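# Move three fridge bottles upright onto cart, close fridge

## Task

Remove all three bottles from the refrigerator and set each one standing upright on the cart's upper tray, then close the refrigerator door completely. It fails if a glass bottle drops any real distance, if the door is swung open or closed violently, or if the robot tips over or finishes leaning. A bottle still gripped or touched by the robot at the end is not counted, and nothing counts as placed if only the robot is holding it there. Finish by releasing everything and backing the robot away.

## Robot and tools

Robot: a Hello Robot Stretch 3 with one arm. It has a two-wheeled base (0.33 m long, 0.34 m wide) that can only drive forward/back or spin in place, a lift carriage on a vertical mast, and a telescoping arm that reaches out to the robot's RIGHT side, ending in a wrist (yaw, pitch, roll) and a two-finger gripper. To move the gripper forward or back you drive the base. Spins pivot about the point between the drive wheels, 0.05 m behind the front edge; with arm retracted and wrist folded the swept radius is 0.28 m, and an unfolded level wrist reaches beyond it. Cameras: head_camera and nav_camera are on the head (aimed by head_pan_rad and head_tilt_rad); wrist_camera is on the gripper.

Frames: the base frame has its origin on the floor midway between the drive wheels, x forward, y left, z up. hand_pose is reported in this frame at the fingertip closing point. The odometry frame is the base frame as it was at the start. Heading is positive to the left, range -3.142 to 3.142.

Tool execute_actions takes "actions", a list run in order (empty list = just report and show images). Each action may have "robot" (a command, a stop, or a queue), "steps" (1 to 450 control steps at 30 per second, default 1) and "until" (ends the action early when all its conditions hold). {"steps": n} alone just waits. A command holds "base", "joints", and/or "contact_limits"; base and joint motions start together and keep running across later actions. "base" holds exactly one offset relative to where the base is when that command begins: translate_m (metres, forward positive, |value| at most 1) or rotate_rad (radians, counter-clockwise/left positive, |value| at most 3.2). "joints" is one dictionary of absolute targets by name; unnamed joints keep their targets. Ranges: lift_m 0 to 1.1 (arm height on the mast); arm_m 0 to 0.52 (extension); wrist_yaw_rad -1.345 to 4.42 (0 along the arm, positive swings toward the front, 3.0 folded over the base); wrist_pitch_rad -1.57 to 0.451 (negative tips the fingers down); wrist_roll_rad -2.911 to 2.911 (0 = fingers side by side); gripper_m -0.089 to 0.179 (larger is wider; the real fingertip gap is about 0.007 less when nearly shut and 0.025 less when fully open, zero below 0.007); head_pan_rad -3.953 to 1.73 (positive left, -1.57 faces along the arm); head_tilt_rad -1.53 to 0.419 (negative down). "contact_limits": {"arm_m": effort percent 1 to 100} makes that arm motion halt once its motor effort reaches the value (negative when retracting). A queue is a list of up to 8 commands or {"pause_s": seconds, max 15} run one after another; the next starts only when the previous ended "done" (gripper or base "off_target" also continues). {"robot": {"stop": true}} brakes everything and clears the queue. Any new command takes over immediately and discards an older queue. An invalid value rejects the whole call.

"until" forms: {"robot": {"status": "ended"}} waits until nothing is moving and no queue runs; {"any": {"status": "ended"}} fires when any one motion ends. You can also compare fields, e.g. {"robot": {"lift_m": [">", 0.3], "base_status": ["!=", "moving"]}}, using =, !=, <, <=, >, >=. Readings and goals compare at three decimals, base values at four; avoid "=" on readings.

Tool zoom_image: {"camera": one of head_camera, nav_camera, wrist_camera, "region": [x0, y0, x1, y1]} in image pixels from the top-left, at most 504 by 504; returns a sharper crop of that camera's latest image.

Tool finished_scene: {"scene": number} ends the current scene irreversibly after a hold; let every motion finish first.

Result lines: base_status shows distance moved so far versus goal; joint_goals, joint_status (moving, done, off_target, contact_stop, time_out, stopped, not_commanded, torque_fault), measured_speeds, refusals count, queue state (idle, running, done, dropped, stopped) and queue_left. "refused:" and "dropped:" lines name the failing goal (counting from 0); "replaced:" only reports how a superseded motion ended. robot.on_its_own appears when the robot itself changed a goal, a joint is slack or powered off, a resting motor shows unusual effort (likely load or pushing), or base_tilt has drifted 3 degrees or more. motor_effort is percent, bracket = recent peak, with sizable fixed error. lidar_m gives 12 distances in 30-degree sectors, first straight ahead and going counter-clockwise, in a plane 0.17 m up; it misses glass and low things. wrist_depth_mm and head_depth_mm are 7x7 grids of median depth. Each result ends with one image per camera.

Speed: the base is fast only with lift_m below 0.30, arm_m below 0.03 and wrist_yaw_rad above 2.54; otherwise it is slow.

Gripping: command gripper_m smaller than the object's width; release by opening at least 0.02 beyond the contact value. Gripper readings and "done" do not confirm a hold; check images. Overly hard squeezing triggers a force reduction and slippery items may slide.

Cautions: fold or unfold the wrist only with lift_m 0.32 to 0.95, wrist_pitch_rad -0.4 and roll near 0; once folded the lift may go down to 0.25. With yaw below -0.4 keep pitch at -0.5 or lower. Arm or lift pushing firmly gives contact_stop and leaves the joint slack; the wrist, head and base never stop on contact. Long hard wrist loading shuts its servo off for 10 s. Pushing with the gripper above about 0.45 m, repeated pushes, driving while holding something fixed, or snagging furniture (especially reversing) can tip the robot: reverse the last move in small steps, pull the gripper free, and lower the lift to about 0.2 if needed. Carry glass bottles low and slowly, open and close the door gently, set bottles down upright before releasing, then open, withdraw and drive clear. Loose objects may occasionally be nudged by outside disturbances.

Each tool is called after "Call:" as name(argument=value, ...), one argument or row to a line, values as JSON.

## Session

Call:
execute_actions(
  actions=[],
)

Scene clock: 0.00 s.
robot.base_odometry: x=+0.000 y=+0.000 heading=+0.000 (m, m, rad; robot's odometry frame)
robot.turned_by_wheels: +0.000 (rad since the last result)
robot.turned_by_imu: +0.000 (rad since the last result)
robot.base_tilt: forward=-0.2 right=-0.7 (deg)
robot.lidar_m: 1.51 1.54 1.54 1.63 1.07 1.02 1.53 1.68 2.22 2.11 1.56 1.04
robot.head_depth_mm: 1434 1427 1397 1414 1413 930 719 / 1522 1528 1487 1515 1499 922 1452 / 1627 1628 1616 1633 1591 915 1600 / 1726 1743 1764 1730 1680 906 1710 / 1831 1909 1900 1879 1749 1036 1836 / 1838 1994 1967 1985 1933 1116 1817 / 1722 1786 1779 1801 1787 1781 1841
robot.base_status: not_commanded
robot.joint_positions: lift_m=+0.545 arm_m=+0.000 wrist_yaw_rad=+2.861 wrist_pitch_rad=-0.548 wrist_roll_rad=+0.002 gripper_m=+0.037 head_pan_rad=+0.003 head_tilt_rad=-0.023
robot.joint_goals: lift_m=+0.545 arm_m=+0.000 wrist_yaw_rad=+2.861 wrist_pitch_rad=-0.548 wrist_roll_rad=+0.002 gripper_m=+0.037 head_pan_rad=+0.003 head_tilt_rad=-0.023
robot.joint_status: lift_m=not_commanded arm_m=not_commanded wrist_yaw_rad=not_commanded wrist_pitch_rad=not_commanded wrist_roll_rad=not_commanded gripper_m=not_commanded head_pan_rad=not_commanded head_tilt_rad=not_commanded
robot.measured_speeds: translate_m=+0.000 rotate_rad=+0.000 lift_m=+0.000 arm_m=+0.000 wrist_yaw_rad=+0.000 wrist_pitch_rad=+0.000 wrist_roll_rad=+0.000 head_pan_rad=+0.000 head_tilt_rad=+0.000
robot: refusals=0 queue=idle queue_left=0
robot.motor_effort: left_wheel=+0 right_wheel=-1 lift_m=+39 arm_m=-1 wrist_yaw_rad=+0 wrist_pitch_rad=+4 wrist_roll_rad=+0 gripper_m=+0 head_pan_rad=+0 head_tilt_rad=+1 (%)
robot.hand_pose: x=+0.0359 y=+0.0527 z=+0.5293 quat_wxyz=(+0.285, +0.701, +0.094, +0.647) (m; robot's base frame)
robot.wrist_depth_mm: - - - - - - - / - - - - - - - / - - - - - - - / 981 - - - - - - / 829 - 867 852 864 858 868 / 715 724 - 736 756 763 761 / 643 643 648 656 648 653 667
pictures: head_camera (sideways: a quarter turn clockwise sets it upright), nav_camera (sideways: a quarter turn counterclockwise sets it upright), wrist_camera
camera_calibration (this result's frames):
head_camera: T_world_to_cam=[[-0.0307288, -0.0331178, -0.998979, 1.327], [-0.0175802, 0.999314, -0.0325881, 0.050222], [0.999373, 0.0165609, -0.03129, -0.00492217], [0, 0, 0, 1]] pos_world=[0.0465792, -0.00615877, 1.32713]
nav_camera: T_world_to_cam=[[0.0040682, 0.0199028, 0.999794, -1.26217], [0.0382277, -0.999074, 0.0197329, 0.0250978], [0.999261, 0.0381395, -0.00482527, -0.04526], [0, 0, 0, 1]] pos_world=[0.0494019, 0.0519215, 1.26119]
wrist_camera: T_world_to_cam=[[0.973701, -0.227099, 0.0182529, -0.0299149], [-0.128938, -0.615334, -0.77765, 0.493765], [0.187835, 0.754845, -0.628433, 0.451574], [0, 0, 0, 1]] pos_world=[0.00797194, -0.0438316, 0.668306]
Images, in order (width x height): head_camera 896x504, nav_camera 672x504, wrist_camera 644x364.

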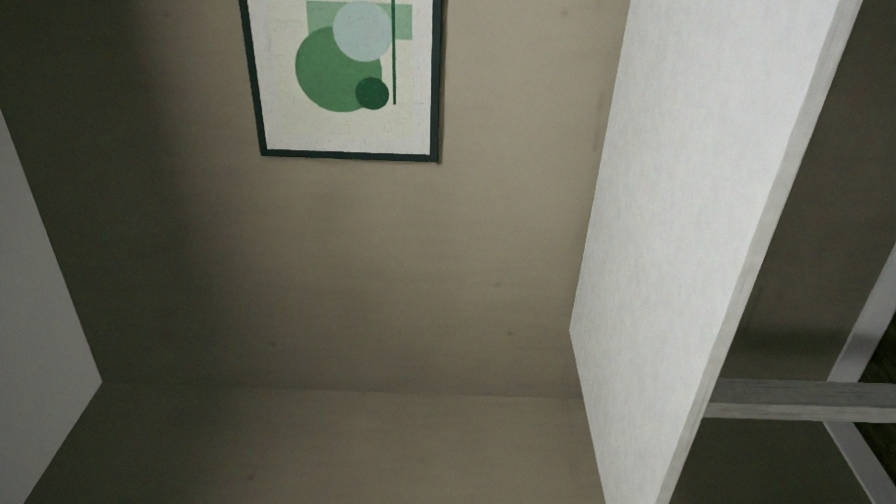

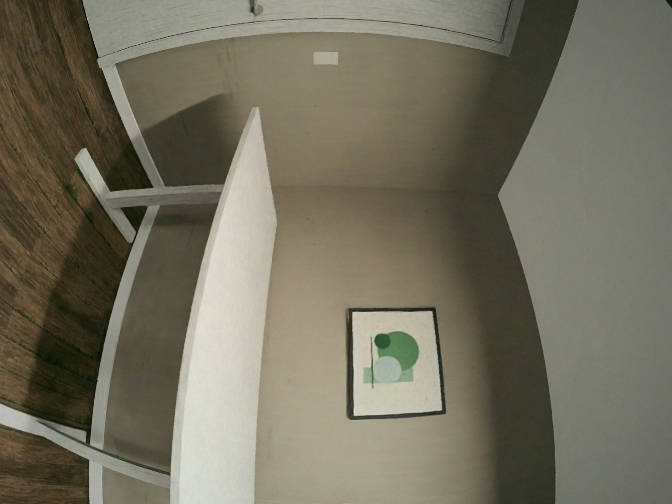

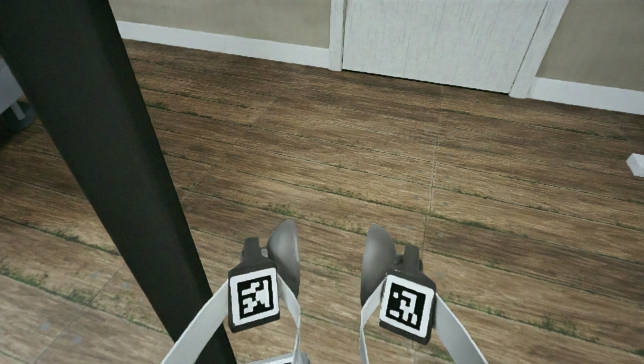

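Call:
execute_actions(
  actions=[
    {"robot": {"joints": {"head_pan_rad": 1.6, "head_tilt_rad": -0.4}}, "steps": 200, "until": {"robot": {"status": "ended"}}},
  ],
)

Scene clock: 17.40 s.
robot.base_odometry: x=+0.000 y=+0.000 heading=+0.000 (m, m, rad; robot's odometry frame)
robot.turned_by_wheels: +0.000 (rad since the last result)
robot.turned_by_imu: +0.000 (rad since the last result)
robot.base_tilt: forward=-0.2 right=-0.7 (deg)
robot.lidar_m: 1.51 1.54 1.54 1.62 1.07 1.02 1.53 1.69 2.22 2.10 1.56 1.04
robot.head_depth_mm: 1308 1376 1447 1532 1629 1681 1385 / 1388 1464 1559 1669 1775 1741 1381 / 1482 1567 1677 1786 1936 1742 1389 / 1569 1682 1797 1926 2063 1720 1381 / 1683 1806 1962 2125 2191 1743 1376 / 1825 1966 2150 2349 2267 1707 1372 / 1973 2175 2358 2591 2258 1711 1382
robot.base_status: not_commanded
robot.joint_positions: lift_m=+0.545 arm_m=+0.000 wrist_yaw_rad=+2.861 wrist_pitch_rad=-0.548 wrist_roll_rad=+0.002 gripper_m=+0.037 head_pan_rad=+1.593 head_tilt_rad=-0.395
robot.joint_goals: lift_m=+0.545 arm_m=+0.000 wrist_yaw_rad=+2.861 wrist_pitch_rad=-0.548 wrist_roll_rad=+0.002 gripper_m=+0.037 head_pan_rad=+1.600 head_tilt_rad=-0.400
robot.joint_status: lift_m=not_commanded arm_m=not_commanded wrist_yaw_rad=not_commanded wrist_pitch_rad=not_commanded wrist_roll_rad=not_commanded gripper_m=not_commanded head_pan_rad=done head_tilt_rad=done
robot.measured_speeds: translate_m=+0.000 rotate_rad=+0.000 lift_m=+0.000 arm_m=+0.000 wrist_yaw_rad=+0.000 wrist_pitch_rad=+0.000 wrist_roll_rad=+0.000 head_pan_rad=+0.000 head_tilt_rad=+0.000
robot: refusals=0 queue=done queue_left=0
robot.motor_effort: left_wheel=+0(0) right_wheel=-1(1) lift_m=+38(38) arm_m=-1(1) wrist_yaw_rad=+0(0) wrist_pitch_rad=+4(4) wrist_roll_rad=+0(0) gripper_m=+0(0) head_pan_rad=+3(35) head_tilt_rad=-2(22) (%)
robot.hand_pose: x=+0.0359 y=+0.0527 z=+0.5293 quat_wxyz=(+0.285, +0.701, +0.094, +0.647) (m; robot's base frame)
robot.wrist_depth_mm: - - - - - - - / - - - - - - - / - - - - - - - / 969 - - - - - - / 846 - 862 862 869 871 877 / 733 727 - 751 762 751 764 / 643 650 644 656 652 677 675
pictures: head_camera (sideways: a quarter turn clockwise sets it upright), nav_camera (sideways: a quarter turn counterclockwise sets it upright), wrist_camera
camera_calibration (this result's frames):
head_camera: T_world_to_cam=[[0.041627, -0.390673, -0.919588, 1.22273], [-0.998552, -0.047659, -0.0249542, 0.0462535], [-0.0340777, 0.919295, -0.392091, 0.471002], [0, 0, 0, 1]] pos_world=[0.0113385, 0.0469035, 1.31024]
nav_camera: T_world_to_cam=[[-0.027947, 0.36639, 0.930042, -1.17069], [0.998047, 0.0622215, 0.00547832, 0.037807], [-0.0558613, 0.928379, -0.367413, 0.433135], [0, 0, 0, 1]] pos_world=[-0.046255, 0.0244643, 1.24772]
wrist_camera: T_world_to_cam=[[0.973701, -0.227099, 0.0182528, -0.0299149], [-0.128939, -0.615334, -0.77765, 0.493765], [0.187835, 0.754845, -0.628433, 0.451574], [0, 0, 0, 1]] pos_world=[0.00797199, -0.0438316, 0.668306]
Images, in order (width x height): head_camera 896x504, nav_camera 672x504, wrist_camera 644x364.

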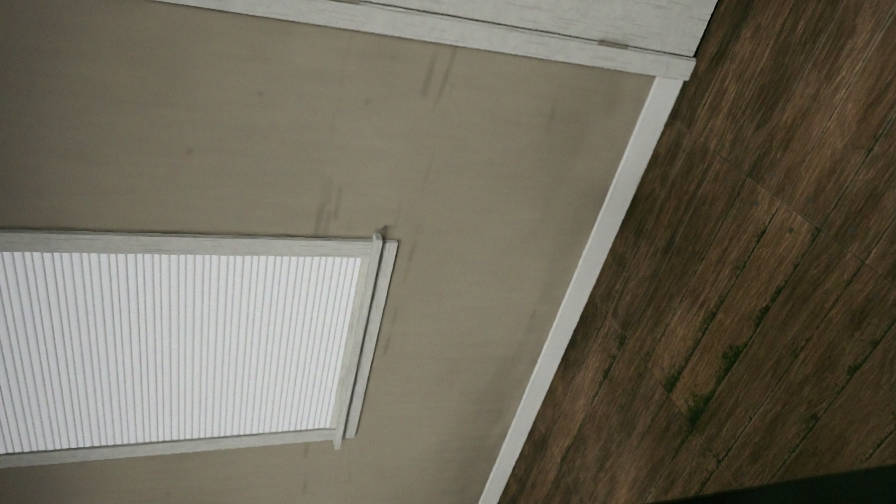

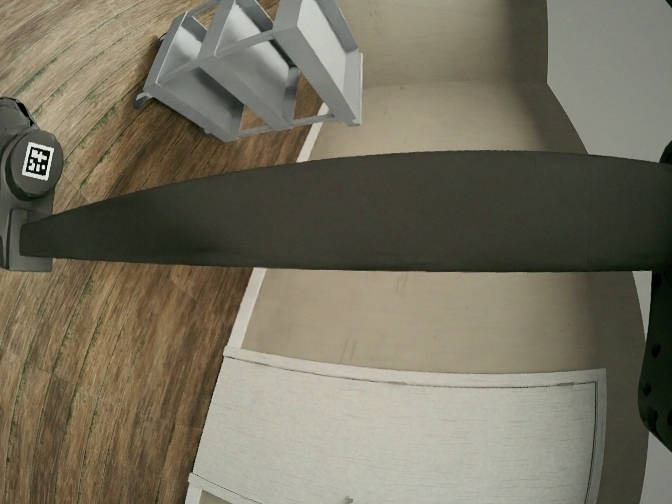

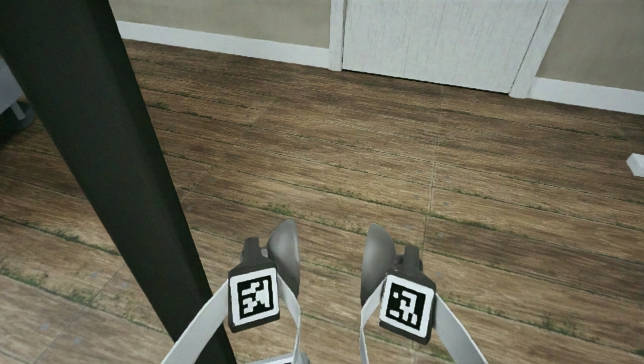

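Call:
execute_actions(
  actions=[
    {"robot": {"joints": {"head_pan_rad": -2.0, "head_tilt_rad": -0.4}}, "steps": 200, "until": {"robot": {"status": "ended"}}},
  ],
)

Scene clock: 28.87 s.
robot.base_odometry: x=+0.000 y=+0.000 heading=+0.000 (m, m, rad; robot's odometry frame)
robot.turned_by_wheels: +0.000 (rad since the last result)
robot.turned_by_imu: +0.000 (rad since the last result)
robot.base_tilt: forward=-0.2 right=-0.7 (deg)
robot.lidar_m: 1.52 1.54 1.54 1.62 1.06 1.02 1.53 1.69 2.22 2.11 1.56 1.04
robot.head_depth_mm: 1797 1915 2027 2176 2246 1737 1390 / 1817 1928 2069 2205 2304 1717 1383 / 1860 1966 2116 2284 2297 1740 1379 / 1876 1989 2157 2306 2301 1734 1386 / 1915 2049 2189 2374 2290 1724 1388 / 1935 2095 2237 2426 2285 1709 1371 / 1967 2136 2277 2479 2282 1717 1373
robot.base_status: not_commanded
robot.joint_positions: lift_m=+0.545 arm_m=+0.000 wrist_yaw_rad=+2.861 wrist_pitch_rad=-0.548 wrist_roll_rad=+0.002 gripper_m=+0.037 head_pan_rad=-1.993 head_tilt_rad=-0.395
robot.joint_goals: lift_m=+0.545 arm_m=+0.000 wrist_yaw_rad=+2.861 wrist_pitch_rad=-0.548 wrist_roll_rad=+0.002 gripper_m=+0.037 head_pan_rad=-2.000 head_tilt_rad=-0.400
robot.joint_status: lift_m=not_commanded arm_m=not_commanded wrist_yaw_rad=not_commanded wrist_pitch_rad=not_commanded wrist_roll_rad=not_commanded gripper_m=not_commanded head_pan_rad=done head_tilt_rad=done
robot.measured_speeds: translate_m=+0.000 rotate_rad=+0.000 lift_m=+0.000 arm_m=+0.000 wrist_yaw_rad=+0.000 wrist_pitch_rad=+0.000 wrist_roll_rad=+0.000 head_pan_rad=+0.000 head_tilt_rad=+0.000
robot: refusals=0 queue=done queue_left=0
robot.motor_effort: left_wheel=+0(0) right_wheel=-1(1) lift_m=+38(38) arm_m=-1(1) wrist_yaw_rad=+0(0) wrist_pitch_rad=+4(4) wrist_roll_rad=+0(0) gripper_m=+0(0) head_pan_rad=-4(36) head_tilt_rad=-2(2) (%)
robot.hand_pose: x=+0.0359 y=+0.0527 z=+0.5293 quat_wxyz=(+0.285, +0.701, +0.094, +0.647) (m; robot's base frame)
robot.wrist_depth_mm: - - - - - - - / - - - - - - - / - - - - - - - / 978 - - - - - - / 824 - 866 848 871 853 868 / 735 734 - 748 773 747 752 / 647 661 659 659 644 661 663
pictures: head_camera (sideways: a quarter turn clockwise sets it upright), nav_camera (sideways: a quarter turn counterclockwise sets it upright), wrist_camera
camera_calibration (this result's frames):
head_camera: T_world_to_cam=[[0.130286, 0.370873, -0.919499, 1.22208], [0.922232, -0.385831, -0.0249484, 0.034529], [-0.364024, -0.844741, -0.392299, 0.473285], [0, 0, 0, 1]] pos_world=[-0.0187763, -0.0401088, 1.31023]
nav_camera: T_world_to_cam=[[-0.132212, -0.34307, 0.929959, -1.16995], [-0.928029, 0.372467, 0.00546921, 0.049568], [-0.348255, -0.862306, -0.367624, 0.435192], [0, 0, 0, 1]] pos_world=[0.0428778, -0.044568, 1.24772]
wrist_camera: T_world_to_cam=[[0.973701, -0.227099, 0.0182528, -0.0299149], [-0.128939, -0.615334, -0.77765, 0.493765], [0.187835, 0.754845, -0.628433, 0.451574], [0, 0, 0, 1]] pos_world=[0.007972, -0.0438316, 0.668306]
Images, in order (width x height): head_camera 896x504, nav_camera 672x504, wrist_camera 644x364.

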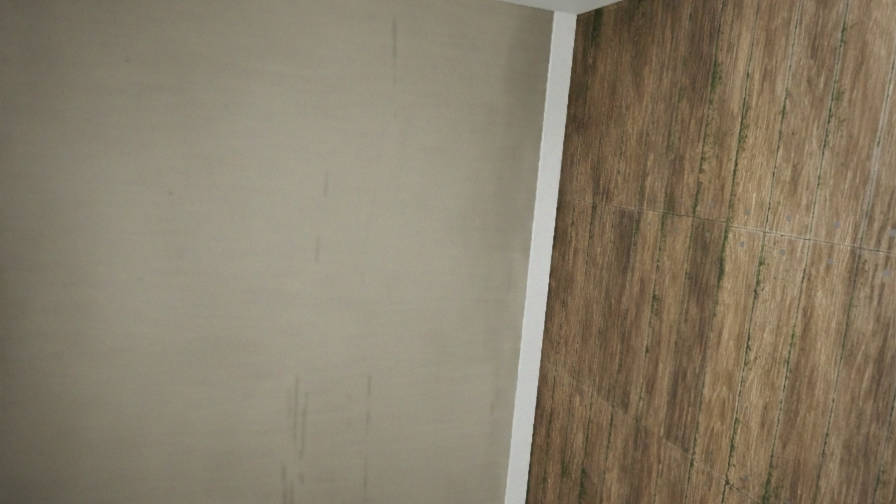

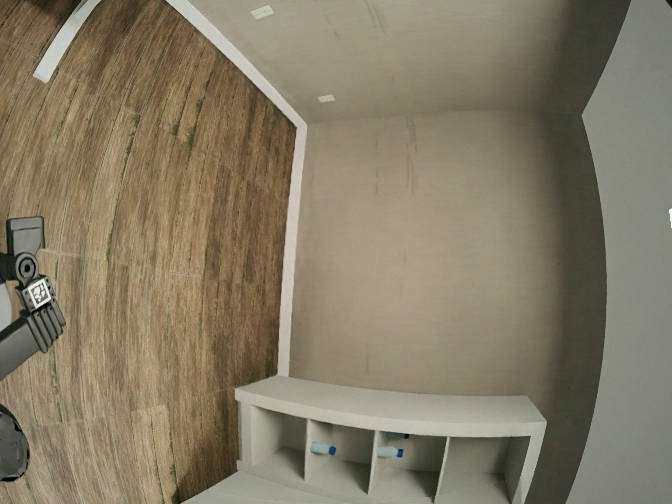

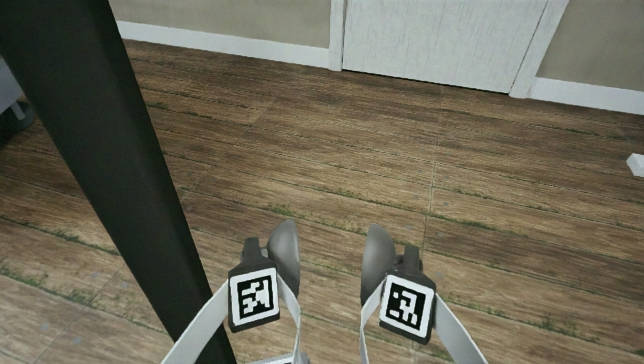

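Call:
execute_actions(
  actions=[
    {"robot": {"joints": {"head_pan_rad": -3.0, "head_tilt_rad": -0.4}}, "steps": 200, "until": {"robot": {"status": "ended"}}},
  ],
)

Scene clock: 36.40 s.
robot.base_odometry: x=+0.000 y=+0.000 heading=+0.000 (m, m, rad; robot's odometry frame)
robot.turned_by_wheels: +0.000 (rad since the last result)
robot.turned_by_imu: +0.000 (rad since the last result)
robot.base_tilt: forward=-0.2 right=-0.7 (deg)
robot.lidar_m: 1.51 1.54 1.54 1.63 1.07 1.02 1.53 1.68 2.22 2.11 1.56 1.04
robot.head_depth_mm: 2894 3022 3201 3244 2323 1735 1387 / 3152 3258 3483 3563 2318 1748 1390 / 3036 3341 3618 3485 2307 1730 1377 / 1311 1414 1498 1619 1780 1718 1380 / 1426 1540 1650 1806 1939 1695 1389 / 1597 1706 1852 2040 2137 1713 1370 / 1711 1850 2038 2182 2083 1709 1370
robot.base_status: not_commanded
robot.joint_positions: lift_m=+0.545 arm_m=+0.000 wrist_yaw_rad=+2.861 wrist_pitch_rad=-0.548 wrist_roll_rad=+0.002 gripper_m=+0.037 head_pan_rad=-2.993 head_tilt_rad=-0.395
robot.joint_goals: lift_m=+0.545 arm_m=+0.000 wrist_yaw_rad=+2.861 wrist_pitch_rad=-0.548 wrist_roll_rad=+0.002 gripper_m=+0.037 head_pan_rad=-3.000 head_tilt_rad=-0.400
robot.joint_status: lift_m=not_commanded arm_m=not_commanded wrist_yaw_rad=not_commanded wrist_pitch_rad=not_commanded wrist_roll_rad=not_commanded gripper_m=not_commanded head_pan_rad=done head_tilt_rad=done
robot.measured_speeds: translate_m=+0.000 rotate_rad=+0.000 lift_m=+0.000 arm_m=+0.000 wrist_yaw_rad=+0.000 wrist_pitch_rad=+0.000 wrist_roll_rad=+0.000 head_pan_rad=+0.000 head_tilt_rad=+0.000
robot: refusals=0 queue=done queue_left=0
robot.motor_effort: left_wheel=+0(0) right_wheel=-1(1) lift_m=+38(38) arm_m=+0(1) wrist_yaw_rad=+0(1) wrist_pitch_rad=+4(4) wrist_roll_rad=+0(0) gripper_m=+0(0) head_pan_rad=-3(36) head_tilt_rad=-2(2) (%)
robot.hand_pose: x=+0.0359 y=+0.0527 z=+0.5293 quat_wxyz=(+0.285, +0.701, +0.094, +0.647) (m; robot's base frame)
robot.wrist_depth_mm: - - - - - - - / - - - - - - - / - - - - - - - / 969 - - - - - - / 828 - 867 855 882 858 847 / 734 729 - 739 762 751 752 / 641 644 647 652 642 678 656
pictures: head_camera (sideways: a quarter turn clockwise sets it upright), nav_camera (sideways: a quarter turn counterclockwise sets it upright), wrist_camera
camera_calibration (this result's frames):
head_camera: T_world_to_cam=[[0.382485, 0.0907533, -0.919494, 1.22053], [0.173619, -0.984497, -0.0249481, 0.0390952], [-0.907503, -0.1501, -0.392311, 0.476616], [0, 0, 0, 1]] pos_world=[-0.0410913, -0.000738188, 1.31023]
nav_camera: T_world_to_cam=[[-0.36013, -0.0741113, 0.929954, -1.16855], [-0.187996, 0.982155, 0.00546868, 0.0450544], [-0.913764, -0.172858, -0.367636, 0.438658], [0, 0, 0, 1]] pos_world=[-0.0115308, -0.0550276, 1.24772]
wrist_camera: T_world_to_cam=[[0.973701, -0.227099, 0.0182529, -0.0299149], [-0.128938, -0.615334, -0.77765, 0.493765], [0.187835, 0.754845, -0.628433, 0.451574], [0, 0, 0, 1]] pos_world=[0.00797197, -0.0438316, 0.668306]
Images, in order (width x height): head_camera 896x504, nav_camera 672x504, wrist_camera 644x364.

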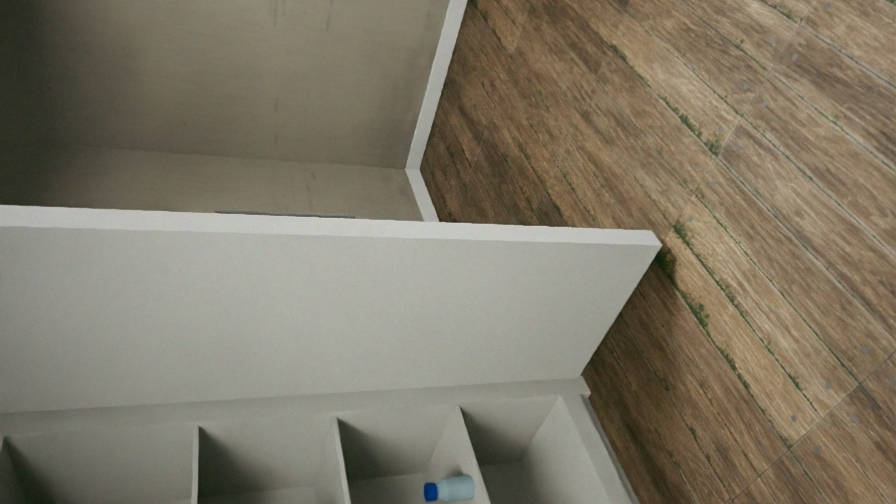

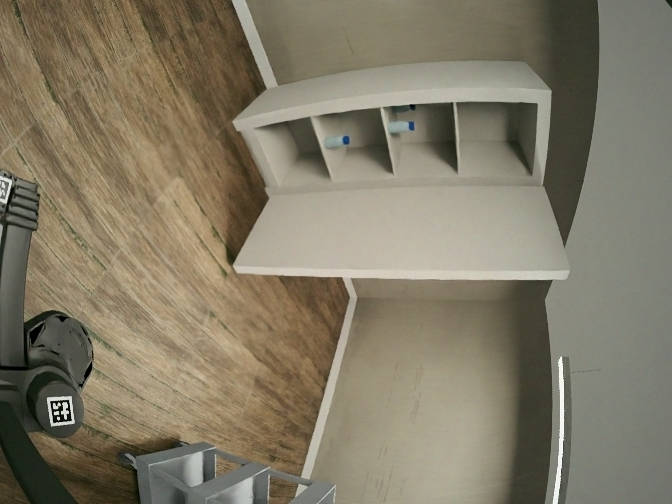

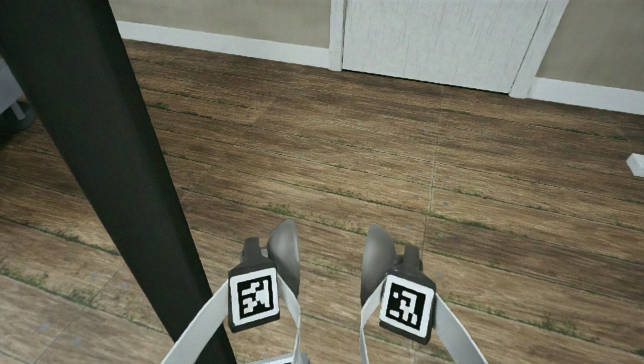

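Call:
zoom_image(
  camera="nav_camera",
  region=[220, 40, 600, 300],
)

Region (220, 40, 600, 300) of nav_camera's 672x504 image, scaled by 1.326, with more detail than that image has; it fills the top 345 rows of this view, and the rest is white.

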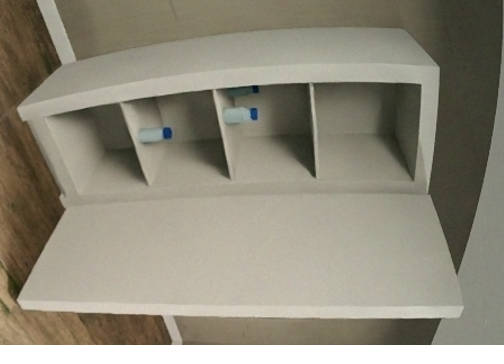

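Call:
execute_actions(
  actions=[
    {"robot": {"joints": {"head_pan_rad": -2.62, "head_tilt_rad": -0.33, "wrist_pitch_rad": -0.4, "wrist_yaw_rad": 3.0, "gripper_m": 0.0}}, "steps": 200, "until": {"robot": {"status": "ended"}}},
  ],
)

Scene clock: 120.37 s.
robot.base_odometry: x=+0.000 y=+0.000 heading=+0.000 (m, m, rad; robot's odometry frame)
robot.turned_by_wheels: +0.000 (rad since the last result)
robot.turned_by_imu: +0.000 (rad since the last result)
robot.base_tilt: forward=-0.2 right=-0.7 (deg)
robot.lidar_m: 1.51 1.54 1.54 1.62 1.07 1.02 1.53 1.68 2.22 2.11 1.56 1.04
robot.head_depth_mm: 1374 1422 1462 1513 1586 1685 1452 / 1590 1629 1700 1752 1821 1779 1447 / 1704 1842 1941 2056 2154 1834 1449 / 1860 2073 2148 2293 2289 1834 1444 / 1484 1598 1685 1840 1976 1845 1443 / 1779 1902 2045 2215 2305 1829 1436 / 1802 1913 2045 2161 2243 1826 1442
robot.base_status: not_commanded
robot.joint_positions: lift_m=+0.545 arm_m=+0.000 wrist_yaw_rad=+2.998 wrist_pitch_rad=-0.421 wrist_roll_rad=+0.002 gripper_m=+0.000 head_pan_rad=-2.627 head_tilt_rad=-0.340
robot.joint_goals: lift_m=+0.545 arm_m=+0.000 wrist_yaw_rad=+3.000 wrist_pitch_rad=-0.400 wrist_roll_rad=+0.002 gripper_m=+0.000 head_pan_rad=-2.620 head_tilt_rad=-0.330
robot.joint_status: lift_m=not_commanded arm_m=not_commanded wrist_yaw_rad=done wrist_pitch_rad=done wrist_roll_rad=not_commanded gripper_m=done head_pan_rad=done head_tilt_rad=done
robot.measured_speeds: translate_m=+0.000 rotate_rad=+0.000 lift_m=+0.000 arm_m=+0.000 wrist_yaw_rad=+0.000 wrist_pitch_rad=+0.000 wrist_roll_rad=+0.000 head_pan_rad=+0.000 head_tilt_rad=+0.000
robot: refusals=0 queue=done queue_left=0
robot.motor_effort: left_wheel=+0(1) right_wheel=-1(1) lift_m=+38(38) arm_m=-1(1) wrist_yaw_rad=+2(4) wrist_pitch_rad=+6(5) wrist_roll_rad=+0(0) gripper_m=-2(79) head_pan_rad=+2(23) head_tilt_rad=+4(10) (%)
robot.hand_pose: x=+0.0109 y=+0.0762 z=+0.5565 quat_wxyz=(+0.198, +0.701, +0.098, +0.679) (m; robot's base frame)
robot.wrist_depth_mm: - - - - - - - / - - - - - - - / - - - - - - - / - - - - - - - / 931 952 958 - - - - / 808 819 - - 831 857 839 / 687 696 690 695 715 714 730
pictures: head_camera (sideways: a quarter turn clockwise sets it upright), nav_camera (sideways: a quarter turn counterclockwise sets it upright), wrist_camera
camera_calibration (this result's frames):
head_camera: T_world_to_cam=[[0.280031, 0.196191, -0.93973, 1.24757], [0.512821, -0.858091, -0.0263308, 0.038828], [-0.81154, -0.47454, -0.340903, 0.40913], [0, 0, 0, 1]] pos_world=[-0.0372446, -0.0172951, 1.31287]
nav_camera: T_world_to_cam=[[-0.264632, -0.172392, 0.948816, -1.19376], [-0.526329, 0.850246, 0.00768575, 0.0442314], [-0.808052, -0.497355, -0.315737, 0.370471], [0, 0, 0, 1]] pos_world=[0.00673389, -0.0591463, 1.24929]
wrist_camera: T_world_to_cam=[[0.995197, -0.094756, 0.0245919, -0.0145411], [-0.0290092, -0.525373, -0.850377, 0.558677], [0.0934983, 0.845579, -0.525598, 0.392487], [0, 0, 0, 1]] pos_world=[-0.00601885, -0.0397429, 0.681734]
Images, in order (width x height): head_camera 896x504, nav_camera 672x504, wrist_camera 644x364.

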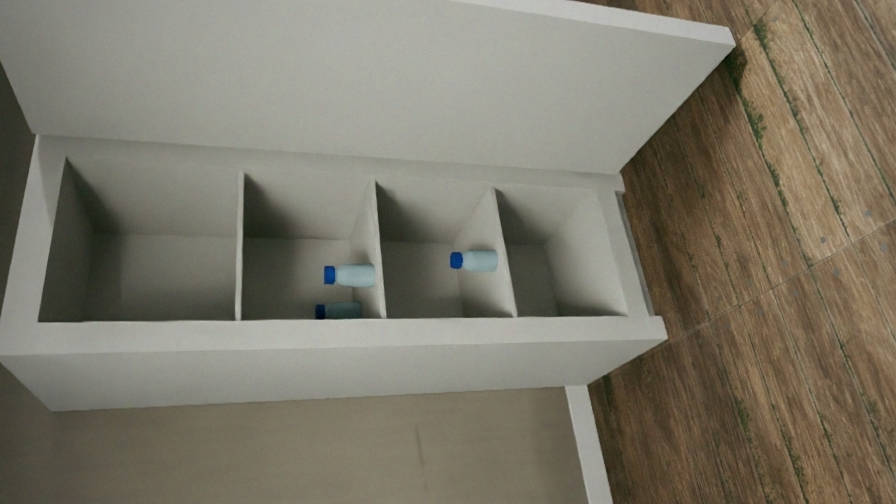

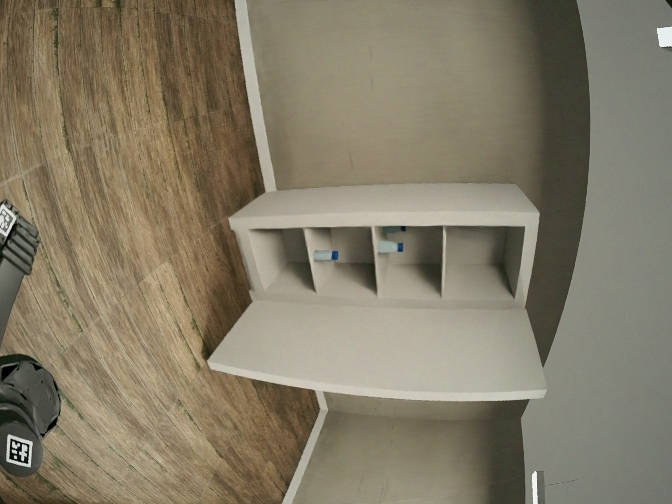

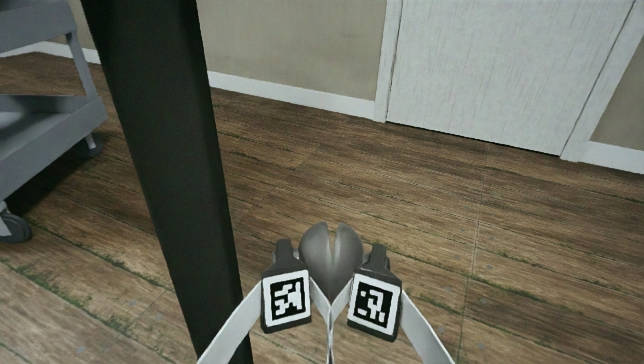

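Call:
zoom_image(
  camera="head_camera",
  region=[440, 0, 800, 400],
)

Call:
zoom_image(
  camera="head_camera",
  region=[220, 150, 560, 350],
)

Region (440, 0, 800, 400) of head_camera's 896x504 image, scaled by 1.260, with more detail than that image has; it fills the left 454 columns of this view, and the rest is white.

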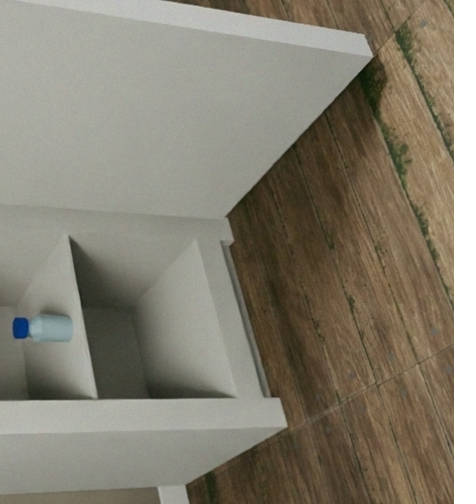

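Region (220, 150, 560, 350) of head_camera's 896x504 image, scaled by 1.482, with more detail than that image has; it fills the top 296 rows of this view, and the rest is white.

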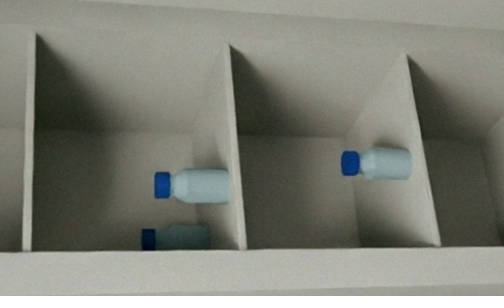

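Call:
execute_actions(
  actions=[
    {"robot": {"base": {"rotate_rad": 0.370}, "joints": {"lift_m": 0.28, "head_pan_rad": -2.2, "head_tilt_rad": -0.5}}, "steps": 200, "until": {"robot": {"base_status": ["!=", "moving"], "lift_m": ["<", 0.298]}}},
    {"robot": {"base": {"translate_m": -1.0}}, "steps": 300, "until": {"robot": {"translate_m": ["<=", -0.3]}}},
    {"robot": {"base": {"translate_m": -0.84}}, "steps": 300, "until": {"robot": {"status": "ended"}}},
    {"robot": {"base": {"rotate_rad": -0.892}, "joints": {"head_pan_rad": -1.57, "head_tilt_rad": -0.5}}, "steps": 300, "until": {"robot": {"status": "ended"}}},
  ],
)

Scene clock: 250.30 s.
robot.base_odometry: x=-1.071 y=-0.415 heading=-0.522 (m, m, rad; robot's odometry frame)
robot.turned_by_wheels: -0.522 (rad since the last result)
robot.turned_by_imu: -0.531 (rad since the last result)
robot.base_tilt: forward=-0.2 right=-0.7 (deg)
robot.lidar_m: 2.22 1.89 2.53 1.14 1.13 2.64 0.46 0.48 0.67 0.75 1.37 1.90
robot.head_depth_mm: 935 1023 1107 937 1194 1143 1165 / 942 1033 1096 880 1212 1298 1195 / 947 1038 1090 934 1224 1287 1199 / 773 915 1045 873 1130 1050 1189 / 604 656 721 812 914 1476 1215 / 1079 1175 1287 1417 1583 1565 1274 / 1087 1187 1300 1427 1597 1561 1287
robot.base_status: done (rotate_rad -0.8919 of -0.8920)
robot.joint_positions: lift_m=+0.281 arm_m=+0.000 wrist_yaw_rad=+2.999 wrist_pitch_rad=-0.420 wrist_roll_rad=+0.002 gripper_m=+0.000 head_pan_rad=-1.577 head_tilt_rad=-0.495
robot.joint_goals: lift_m=+0.280 arm_m=+0.000 wrist_yaw_rad=+3.000 wrist_pitch_rad=-0.400 wrist_roll_rad=+0.002 gripper_m=+0.000 head_pan_rad=-1.570 head_tilt_rad=-0.500
robot.joint_status: lift_m=done arm_m=not_commanded wrist_yaw_rad=done wrist_pitch_rad=done wrist_roll_rad=not_commanded gripper_m=done head_pan_rad=done head_tilt_rad=done
robot.measured_speeds: translate_m=+0.000 rotate_rad=+0.000 lift_m=+0.000 arm_m=+0.000 wrist_yaw_rad=+0.000 wrist_pitch_rad=+0.000 wrist_roll_rad=+0.000 head_pan_rad=+0.000 head_tilt_rad=+0.000
robot: refusals=0 queue=done queue_left=0
robot.motor_effort: left_wheel=+2(11) right_wheel=-2(5) lift_m=+19(39) arm_m=-2(1) wrist_yaw_rad=+1(1) wrist_pitch_rad=+6(6) wrist_roll_rad=+0(0) gripper_m=-2(2) head_pan_rad=+3(29) head_tilt_rad=-2(15) (%)
robot.hand_pose: x=+0.0107 y=+0.0764 z=+0.2929 quat_wxyz=(+0.197, +0.701, +0.098, +0.679) (m; robot's base frame)
robot.wrist_depth_mm: - - - - - - - / 954 - - - - - - / 930 900 957 967 988 - - / 715 718 754 736 754 781 763 / 587 583 599 633 610 611 634 / 496 501 - - 517 518 528 / 440 - - - 439 447 449
pictures: head_camera (sideways: a quarter turn clockwise sets it upright), nav_camera (sideways: a quarter turn counterclockwise sets it upright), wrist_camera
camera_calibration (this result's frames):
head_camera: T_world_to_cam=[[-0.0300253, 0.481141, -0.876129, 1.16647], [0.999514, 0.021812, -0.0222754, 0.0305746], [0.00839248, -0.876372, -0.481562, 0.587168], [0, 0, 0, 1]] pos_world=[-0.000463741, -0.0473288, 1.30542]
nav_camera: T_world_to_cam=[[0.0170288, -0.457643, 0.888973, -1.11738], [-0.999408, -0.0343753, 0.00144791, 0.0552391], [0.0298961, -0.888472, -0.457957, 0.550436], [0, 0, 0, 1]] pos_world=[0.0577782, -0.0204161, 1.24532]
wrist_camera: T_world_to_cam=[[0.995266, -0.0940036, 0.024666, -0.00797255], [-0.0284083, -0.524116, -0.851173, 0.334797], [0.0929412, 0.846443, -0.524306, 0.253366], [0, 0, 0, 1]] pos_world=[-0.00610236, -0.0397373, 0.418008]
Images, in order (width x height): head_camera 896x504, nav_camera 672x504, wrist_camera 644x364.

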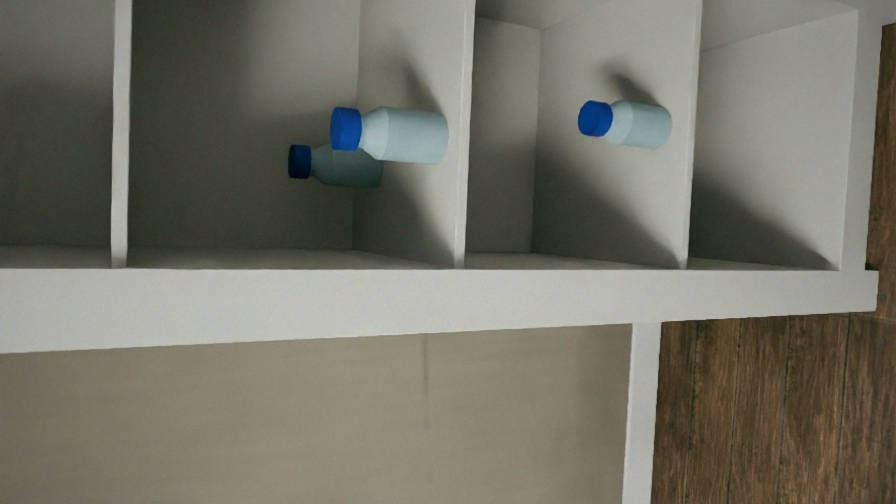

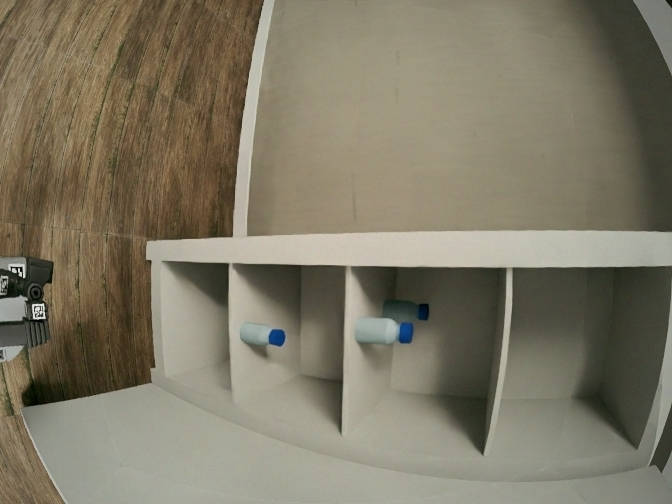

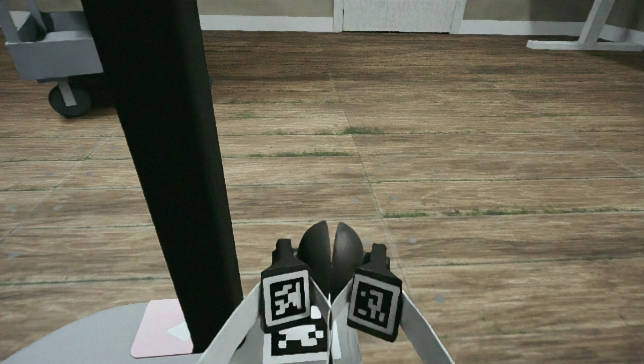

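Call:
zoom_image(
  camera="head_camera",
  region=[260, 60, 700, 290],
)

Region (260, 60, 700, 290) of head_camera's 896x504 image, scaled by 1.145, with more detail than that image has; it fills the top 263 rows of this view, and the rest is white.

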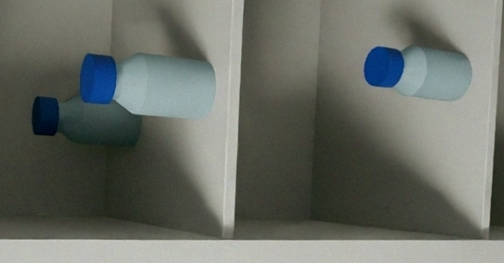

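Call:
execute_actions(
  actions=[
    {"robot": {"joints": {"head_pan_rad": 1.73, "head_tilt_rad": -0.45, "lift_m": 0.43}}, "steps": 300, "until": {"robot": {"status": "ended"}}},
  ],
)

Scene clock: 372.40 s.
robot.base_odometry: x=-1.071 y=-0.415 heading=-0.522 (m, m, rad; robot's odometry frame)
robot.turned_by_wheels: +0.000 (rad since the last result)
robot.turned_by_imu: +0.000 (rad since the last result)
robot.base_tilt: forward=-0.2 right=-0.7 (deg)
robot.lidar_m: 2.22 1.89 2.52 1.14 1.13 2.63 0.47 0.48 0.67 0.75 1.37 1.90
robot.head_depth_mm: 1973 2110 2254 2423 2134 1630 1327 / 1990 2133 2338 2535 2098 1626 1316 / 2038 2179 2371 2573 2124 1622 1315 / 2074 2252 2440 2628 2113 1628 1317 / 2132 2323 2430 1350 1401 1506 1312 / 2179 2371 2453 1434 1462 1520 - / 2191 - - - - - -
robot.base_status: done (rotate_rad -0.8919 of -0.8920)
robot.joint_positions: lift_m=+0.429 arm_m=+0.000 wrist_yaw_rad=+2.999 wrist_pitch_rad=-0.420 wrist_roll_rad=+0.002 gripper_m=+0.000 head_pan_rad=+1.723 head_tilt_rad=-0.458
robot.joint_goals: lift_m=+0.430 arm_m=+0.000 wrist_yaw_rad=+3.000 wrist_pitch_rad=-0.400 wrist_roll_rad=+0.002 gripper_m=+0.000 head_pan_rad=+1.730 head_tilt_rad=-0.450
robot.joint_status: lift_m=done arm_m=not_commanded wrist_yaw_rad=done wrist_pitch_rad=done wrist_roll_rad=not_commanded gripper_m=done head_pan_rad=done head_tilt_rad=done
robot.measured_speeds: translate_m=+0.000 rotate_rad=+0.000 lift_m=+0.000 arm_m=+0.000 wrist_yaw_rad=+0.000 wrist_pitch_rad=+0.000 wrist_roll_rad=+0.000 head_pan_rad=+0.000 head_tilt_rad=+0.000
robot: refusals=0 queue=done queue_left=0
robot.motor_effort: left_wheel=+1(1) right_wheel=-2(2) lift_m=+56(58) arm_m=-1(1) wrist_yaw_rad=+1(1) wrist_pitch_rad=+6(6) wrist_roll_rad=+0(0) gripper_m=-2(2) head_pan_rad=+3(36) head_tilt_rad=+3(9) (%)
robot.hand_pose: x=+0.0107 y=+0.0765 z=+0.4417 quat_wxyz=(+0.197, +0.701, +0.097, +0.679) (m; robot's base frame)
robot.wrist_depth_mm: - - - - - - - / - - - - - - - / - - - - - - - / 941 963 - - - - - / 793 803 820 858 834 835 854 / 662 679 - - 696 705 706 / 577 578 576 580 599 601 607
pictures: head_camera (sideways: a quarter turn clockwise sets it upright), nav_camera (sideways: a quarter turn counterclockwise sets it upright), wrist_camera
camera_calibration (this result's frames):
head_camera: T_world_to_cam=[[0.100587, -0.438558, -0.893056, 1.18776], [-0.983716, -0.178214, -0.0232823, 0.0439843], [-0.148944, 0.880856, -0.449343, 0.546203], [0, 0, 0, 1]] pos_world=[0.00514848, 0.0476128, 1.30719]
nav_camera: T_world_to_cam=[[-0.0839821, 0.416954, 0.90504, -1.13773], [0.981519, 0.191345, 0.00292594, 0.0412311], [-0.171955, 0.888559, -0.425317, 0.509195], [0, 0, 0, 1]] pos_world=[-0.0484592, 0.0140397, 1.24614]
wrist_camera: T_world_to_cam=[[0.995265, -0.0940087, 0.0246769, -0.0116468], [-0.0283814, -0.523932, -0.851287, 0.461442], [0.0929574, 0.846556, -0.524119, 0.331231], [0, 0, 0, 1]] pos_world=[-0.00610235, -0.039737, 0.566712]
Images, in order (width x height): head_camera 896x504, nav_camera 672x504, wrist_camera 644x364.

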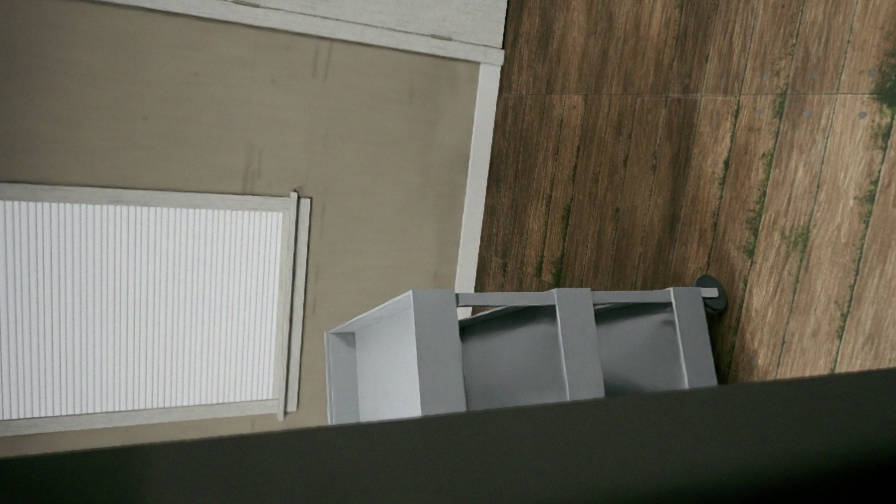

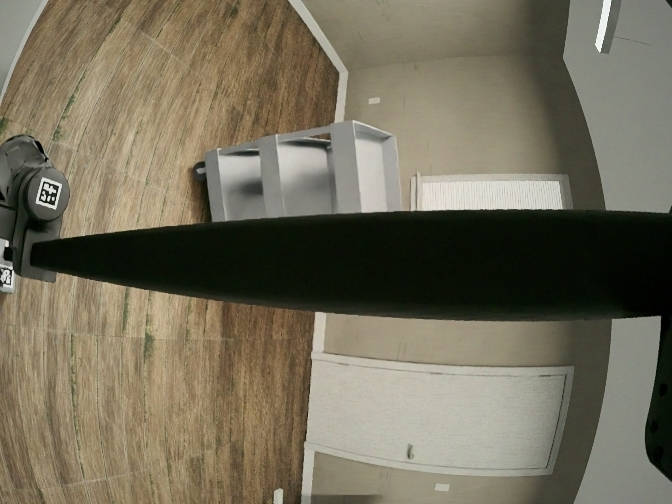

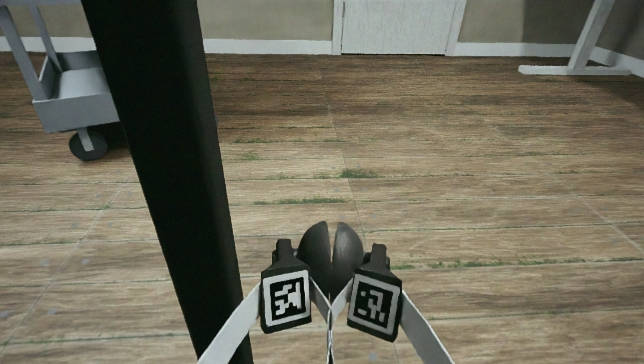

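Call:
execute_actions(
  actions=[
    {"robot": [{"base": {"rotate_rad": -0.225}, "joints": {"wrist_yaw_rad": 0.0, "head_pan_rad": -1.57, "head_tilt_rad": -0.65}}, {"joints": {"wrist_pitch_rad": 0.0, "gripper_m": 0.16, "lift_m": 0.44, "arm_m": 0.15}}], "steps": 450, "until": {"robot": {"status": "ended"}}},
  ],
)

Scene clock: 486.63 s.
robot.base_odometry: x=-1.071 y=-0.415 heading=-0.747 (m, m, rad; robot's odometry frame)
robot.turned_by_wheels: -0.225 (rad since the last result)
robot.turned_by_imu: -0.228 (rad since the last result)
robot.base_tilt: forward=-0.2 right=-0.7 (deg)
robot.lidar_m: 2.22 1.88 2.66 2.45 1.12 1.13 2.56 0.47 0.55 0.93 0.75 1.57
robot.head_depth_mm: 785 816 839 920 1005 1033 1071 / 967 1054 986 1151 1136 1289 1211 / 983 1096 935 1326 1415 1297 1227 / 974 1059 819 1316 1134 1303 1187 / 955 1032 934 1302 1134 1266 1188 / 916 981 792 856 979 1296 1185 / 579 635 747 1450 1609 1394 1182
robot.base_status: done (rotate_rad -0.2249 of -0.2250)
robot.joint_positions: lift_m=+0.439 arm_m=+0.150 wrist_yaw_rad=+0.001 wrist_pitch_rad=-0.023 wrist_roll_rad=+0.002 gripper_m=+0.160 head_pan_rad=-1.563 head_tilt_rad=-0.642
robot.joint_goals: lift_m=+0.440 arm_m=+0.150 wrist_yaw_rad=+0.000 wrist_pitch_rad=+0.000 wrist_roll_rad=+0.002 gripper_m=+0.160 head_pan_rad=-1.570 head_tilt_rad=-0.650
robot.joint_status: lift_m=done arm_m=done wrist_yaw_rad=done wrist_pitch_rad=done wrist_roll_rad=not_commanded gripper_m=done head_pan_rad=done head_tilt_rad=done
robot.measured_speeds: translate_m=+0.000 rotate_rad=+0.000 lift_m=+0.000 arm_m=+0.000 wrist_yaw_rad=+0.000 wrist_pitch_rad=+0.000 wrist_roll_rad=+0.000 head_pan_rad=+0.000 head_tilt_rad=+0.000
robot: refusals=0 queue=done queue_left=0
robot.motor_effort: left_wheel=+2(8) right_wheel=-2(5) lift_m=+55(57) arm_m=+3(3) wrist_yaw_rad=-1(3) wrist_pitch_rad=+7(8) wrist_roll_rad=+0(0) gripper_m=+0(84) head_pan_rad=-3(36) head_tilt_rad=-3(16) (%)
robot.hand_pose: x=-0.0211 y=-0.5503 z=+0.5480 quat_wxyz=(+0.707, +0.009, -0.708, -0.008) (m; robot's base frame)
robot.wrist_depth_mm: 300 439 715 729 702 436 380 / 305 443 743 752 691 439 364 / 315 452 758 763 697 441 361 / 324 404 493 427 553 436 364 / 333 367 792 837 631 436 361 / 340 - 823 887 678 477 346 / 357 507 725 747 698 474 332
pictures: head_camera (sideways: a quarter turn clockwise sets it upright), nav_camera (sideways: a quarter turn counterclockwise sets it upright), wrist_camera
camera_calibration (this result's frames):
head_camera: T_world_to_cam=[[-0.0377785, 0.604381, -0.795799, 1.06178], [0.999084, 0.0388785, -0.017902, 0.0248797], [0.0201198, -0.795746, -0.605296, 0.748079], [0, 0, 0, 1]] pos_world=[0.000204294, -0.0474063, 1.29822]
nav_camera: T_world_to_cam=[[0.0244687, -0.583213, 0.81195, -1.01699], [-0.998826, -0.0482369, -0.00454762, 0.0630408], [0.0418182, -0.810886, -0.583709, 0.713978], [0, 0, 0, 1]] pos_world=[0.0579939, -0.0111262, 1.24279]
wrist_camera: T_world_to_cam=[[-0.998442, -0.0370984, 0.0416733, -0.0616162], [-0.0468962, 0.153354, -0.987058, 0.669443], [0.0302275, -0.987475, -0.154855, -0.292461], [0, 0, 0, 1]] pos_world=[-0.0212856, -0.393746, 0.618058]
Images, in order (width x height): head_camera 896x504, nav_camera 672x504, wrist_camera 644x364.

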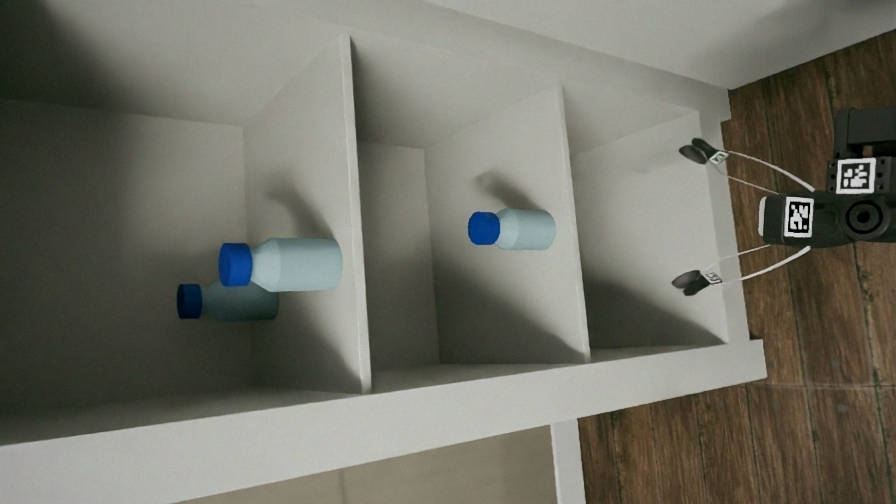

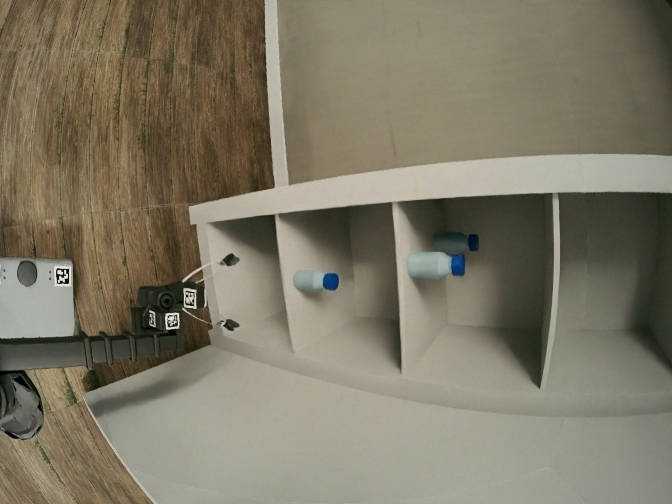

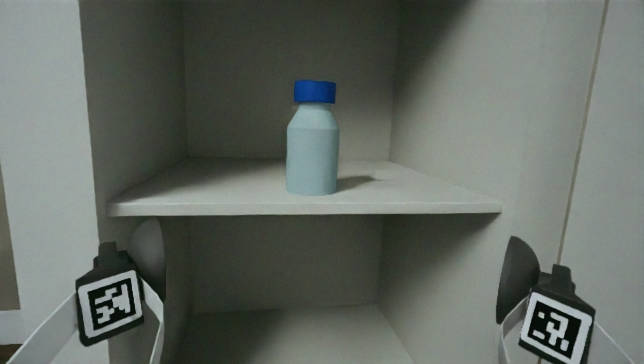

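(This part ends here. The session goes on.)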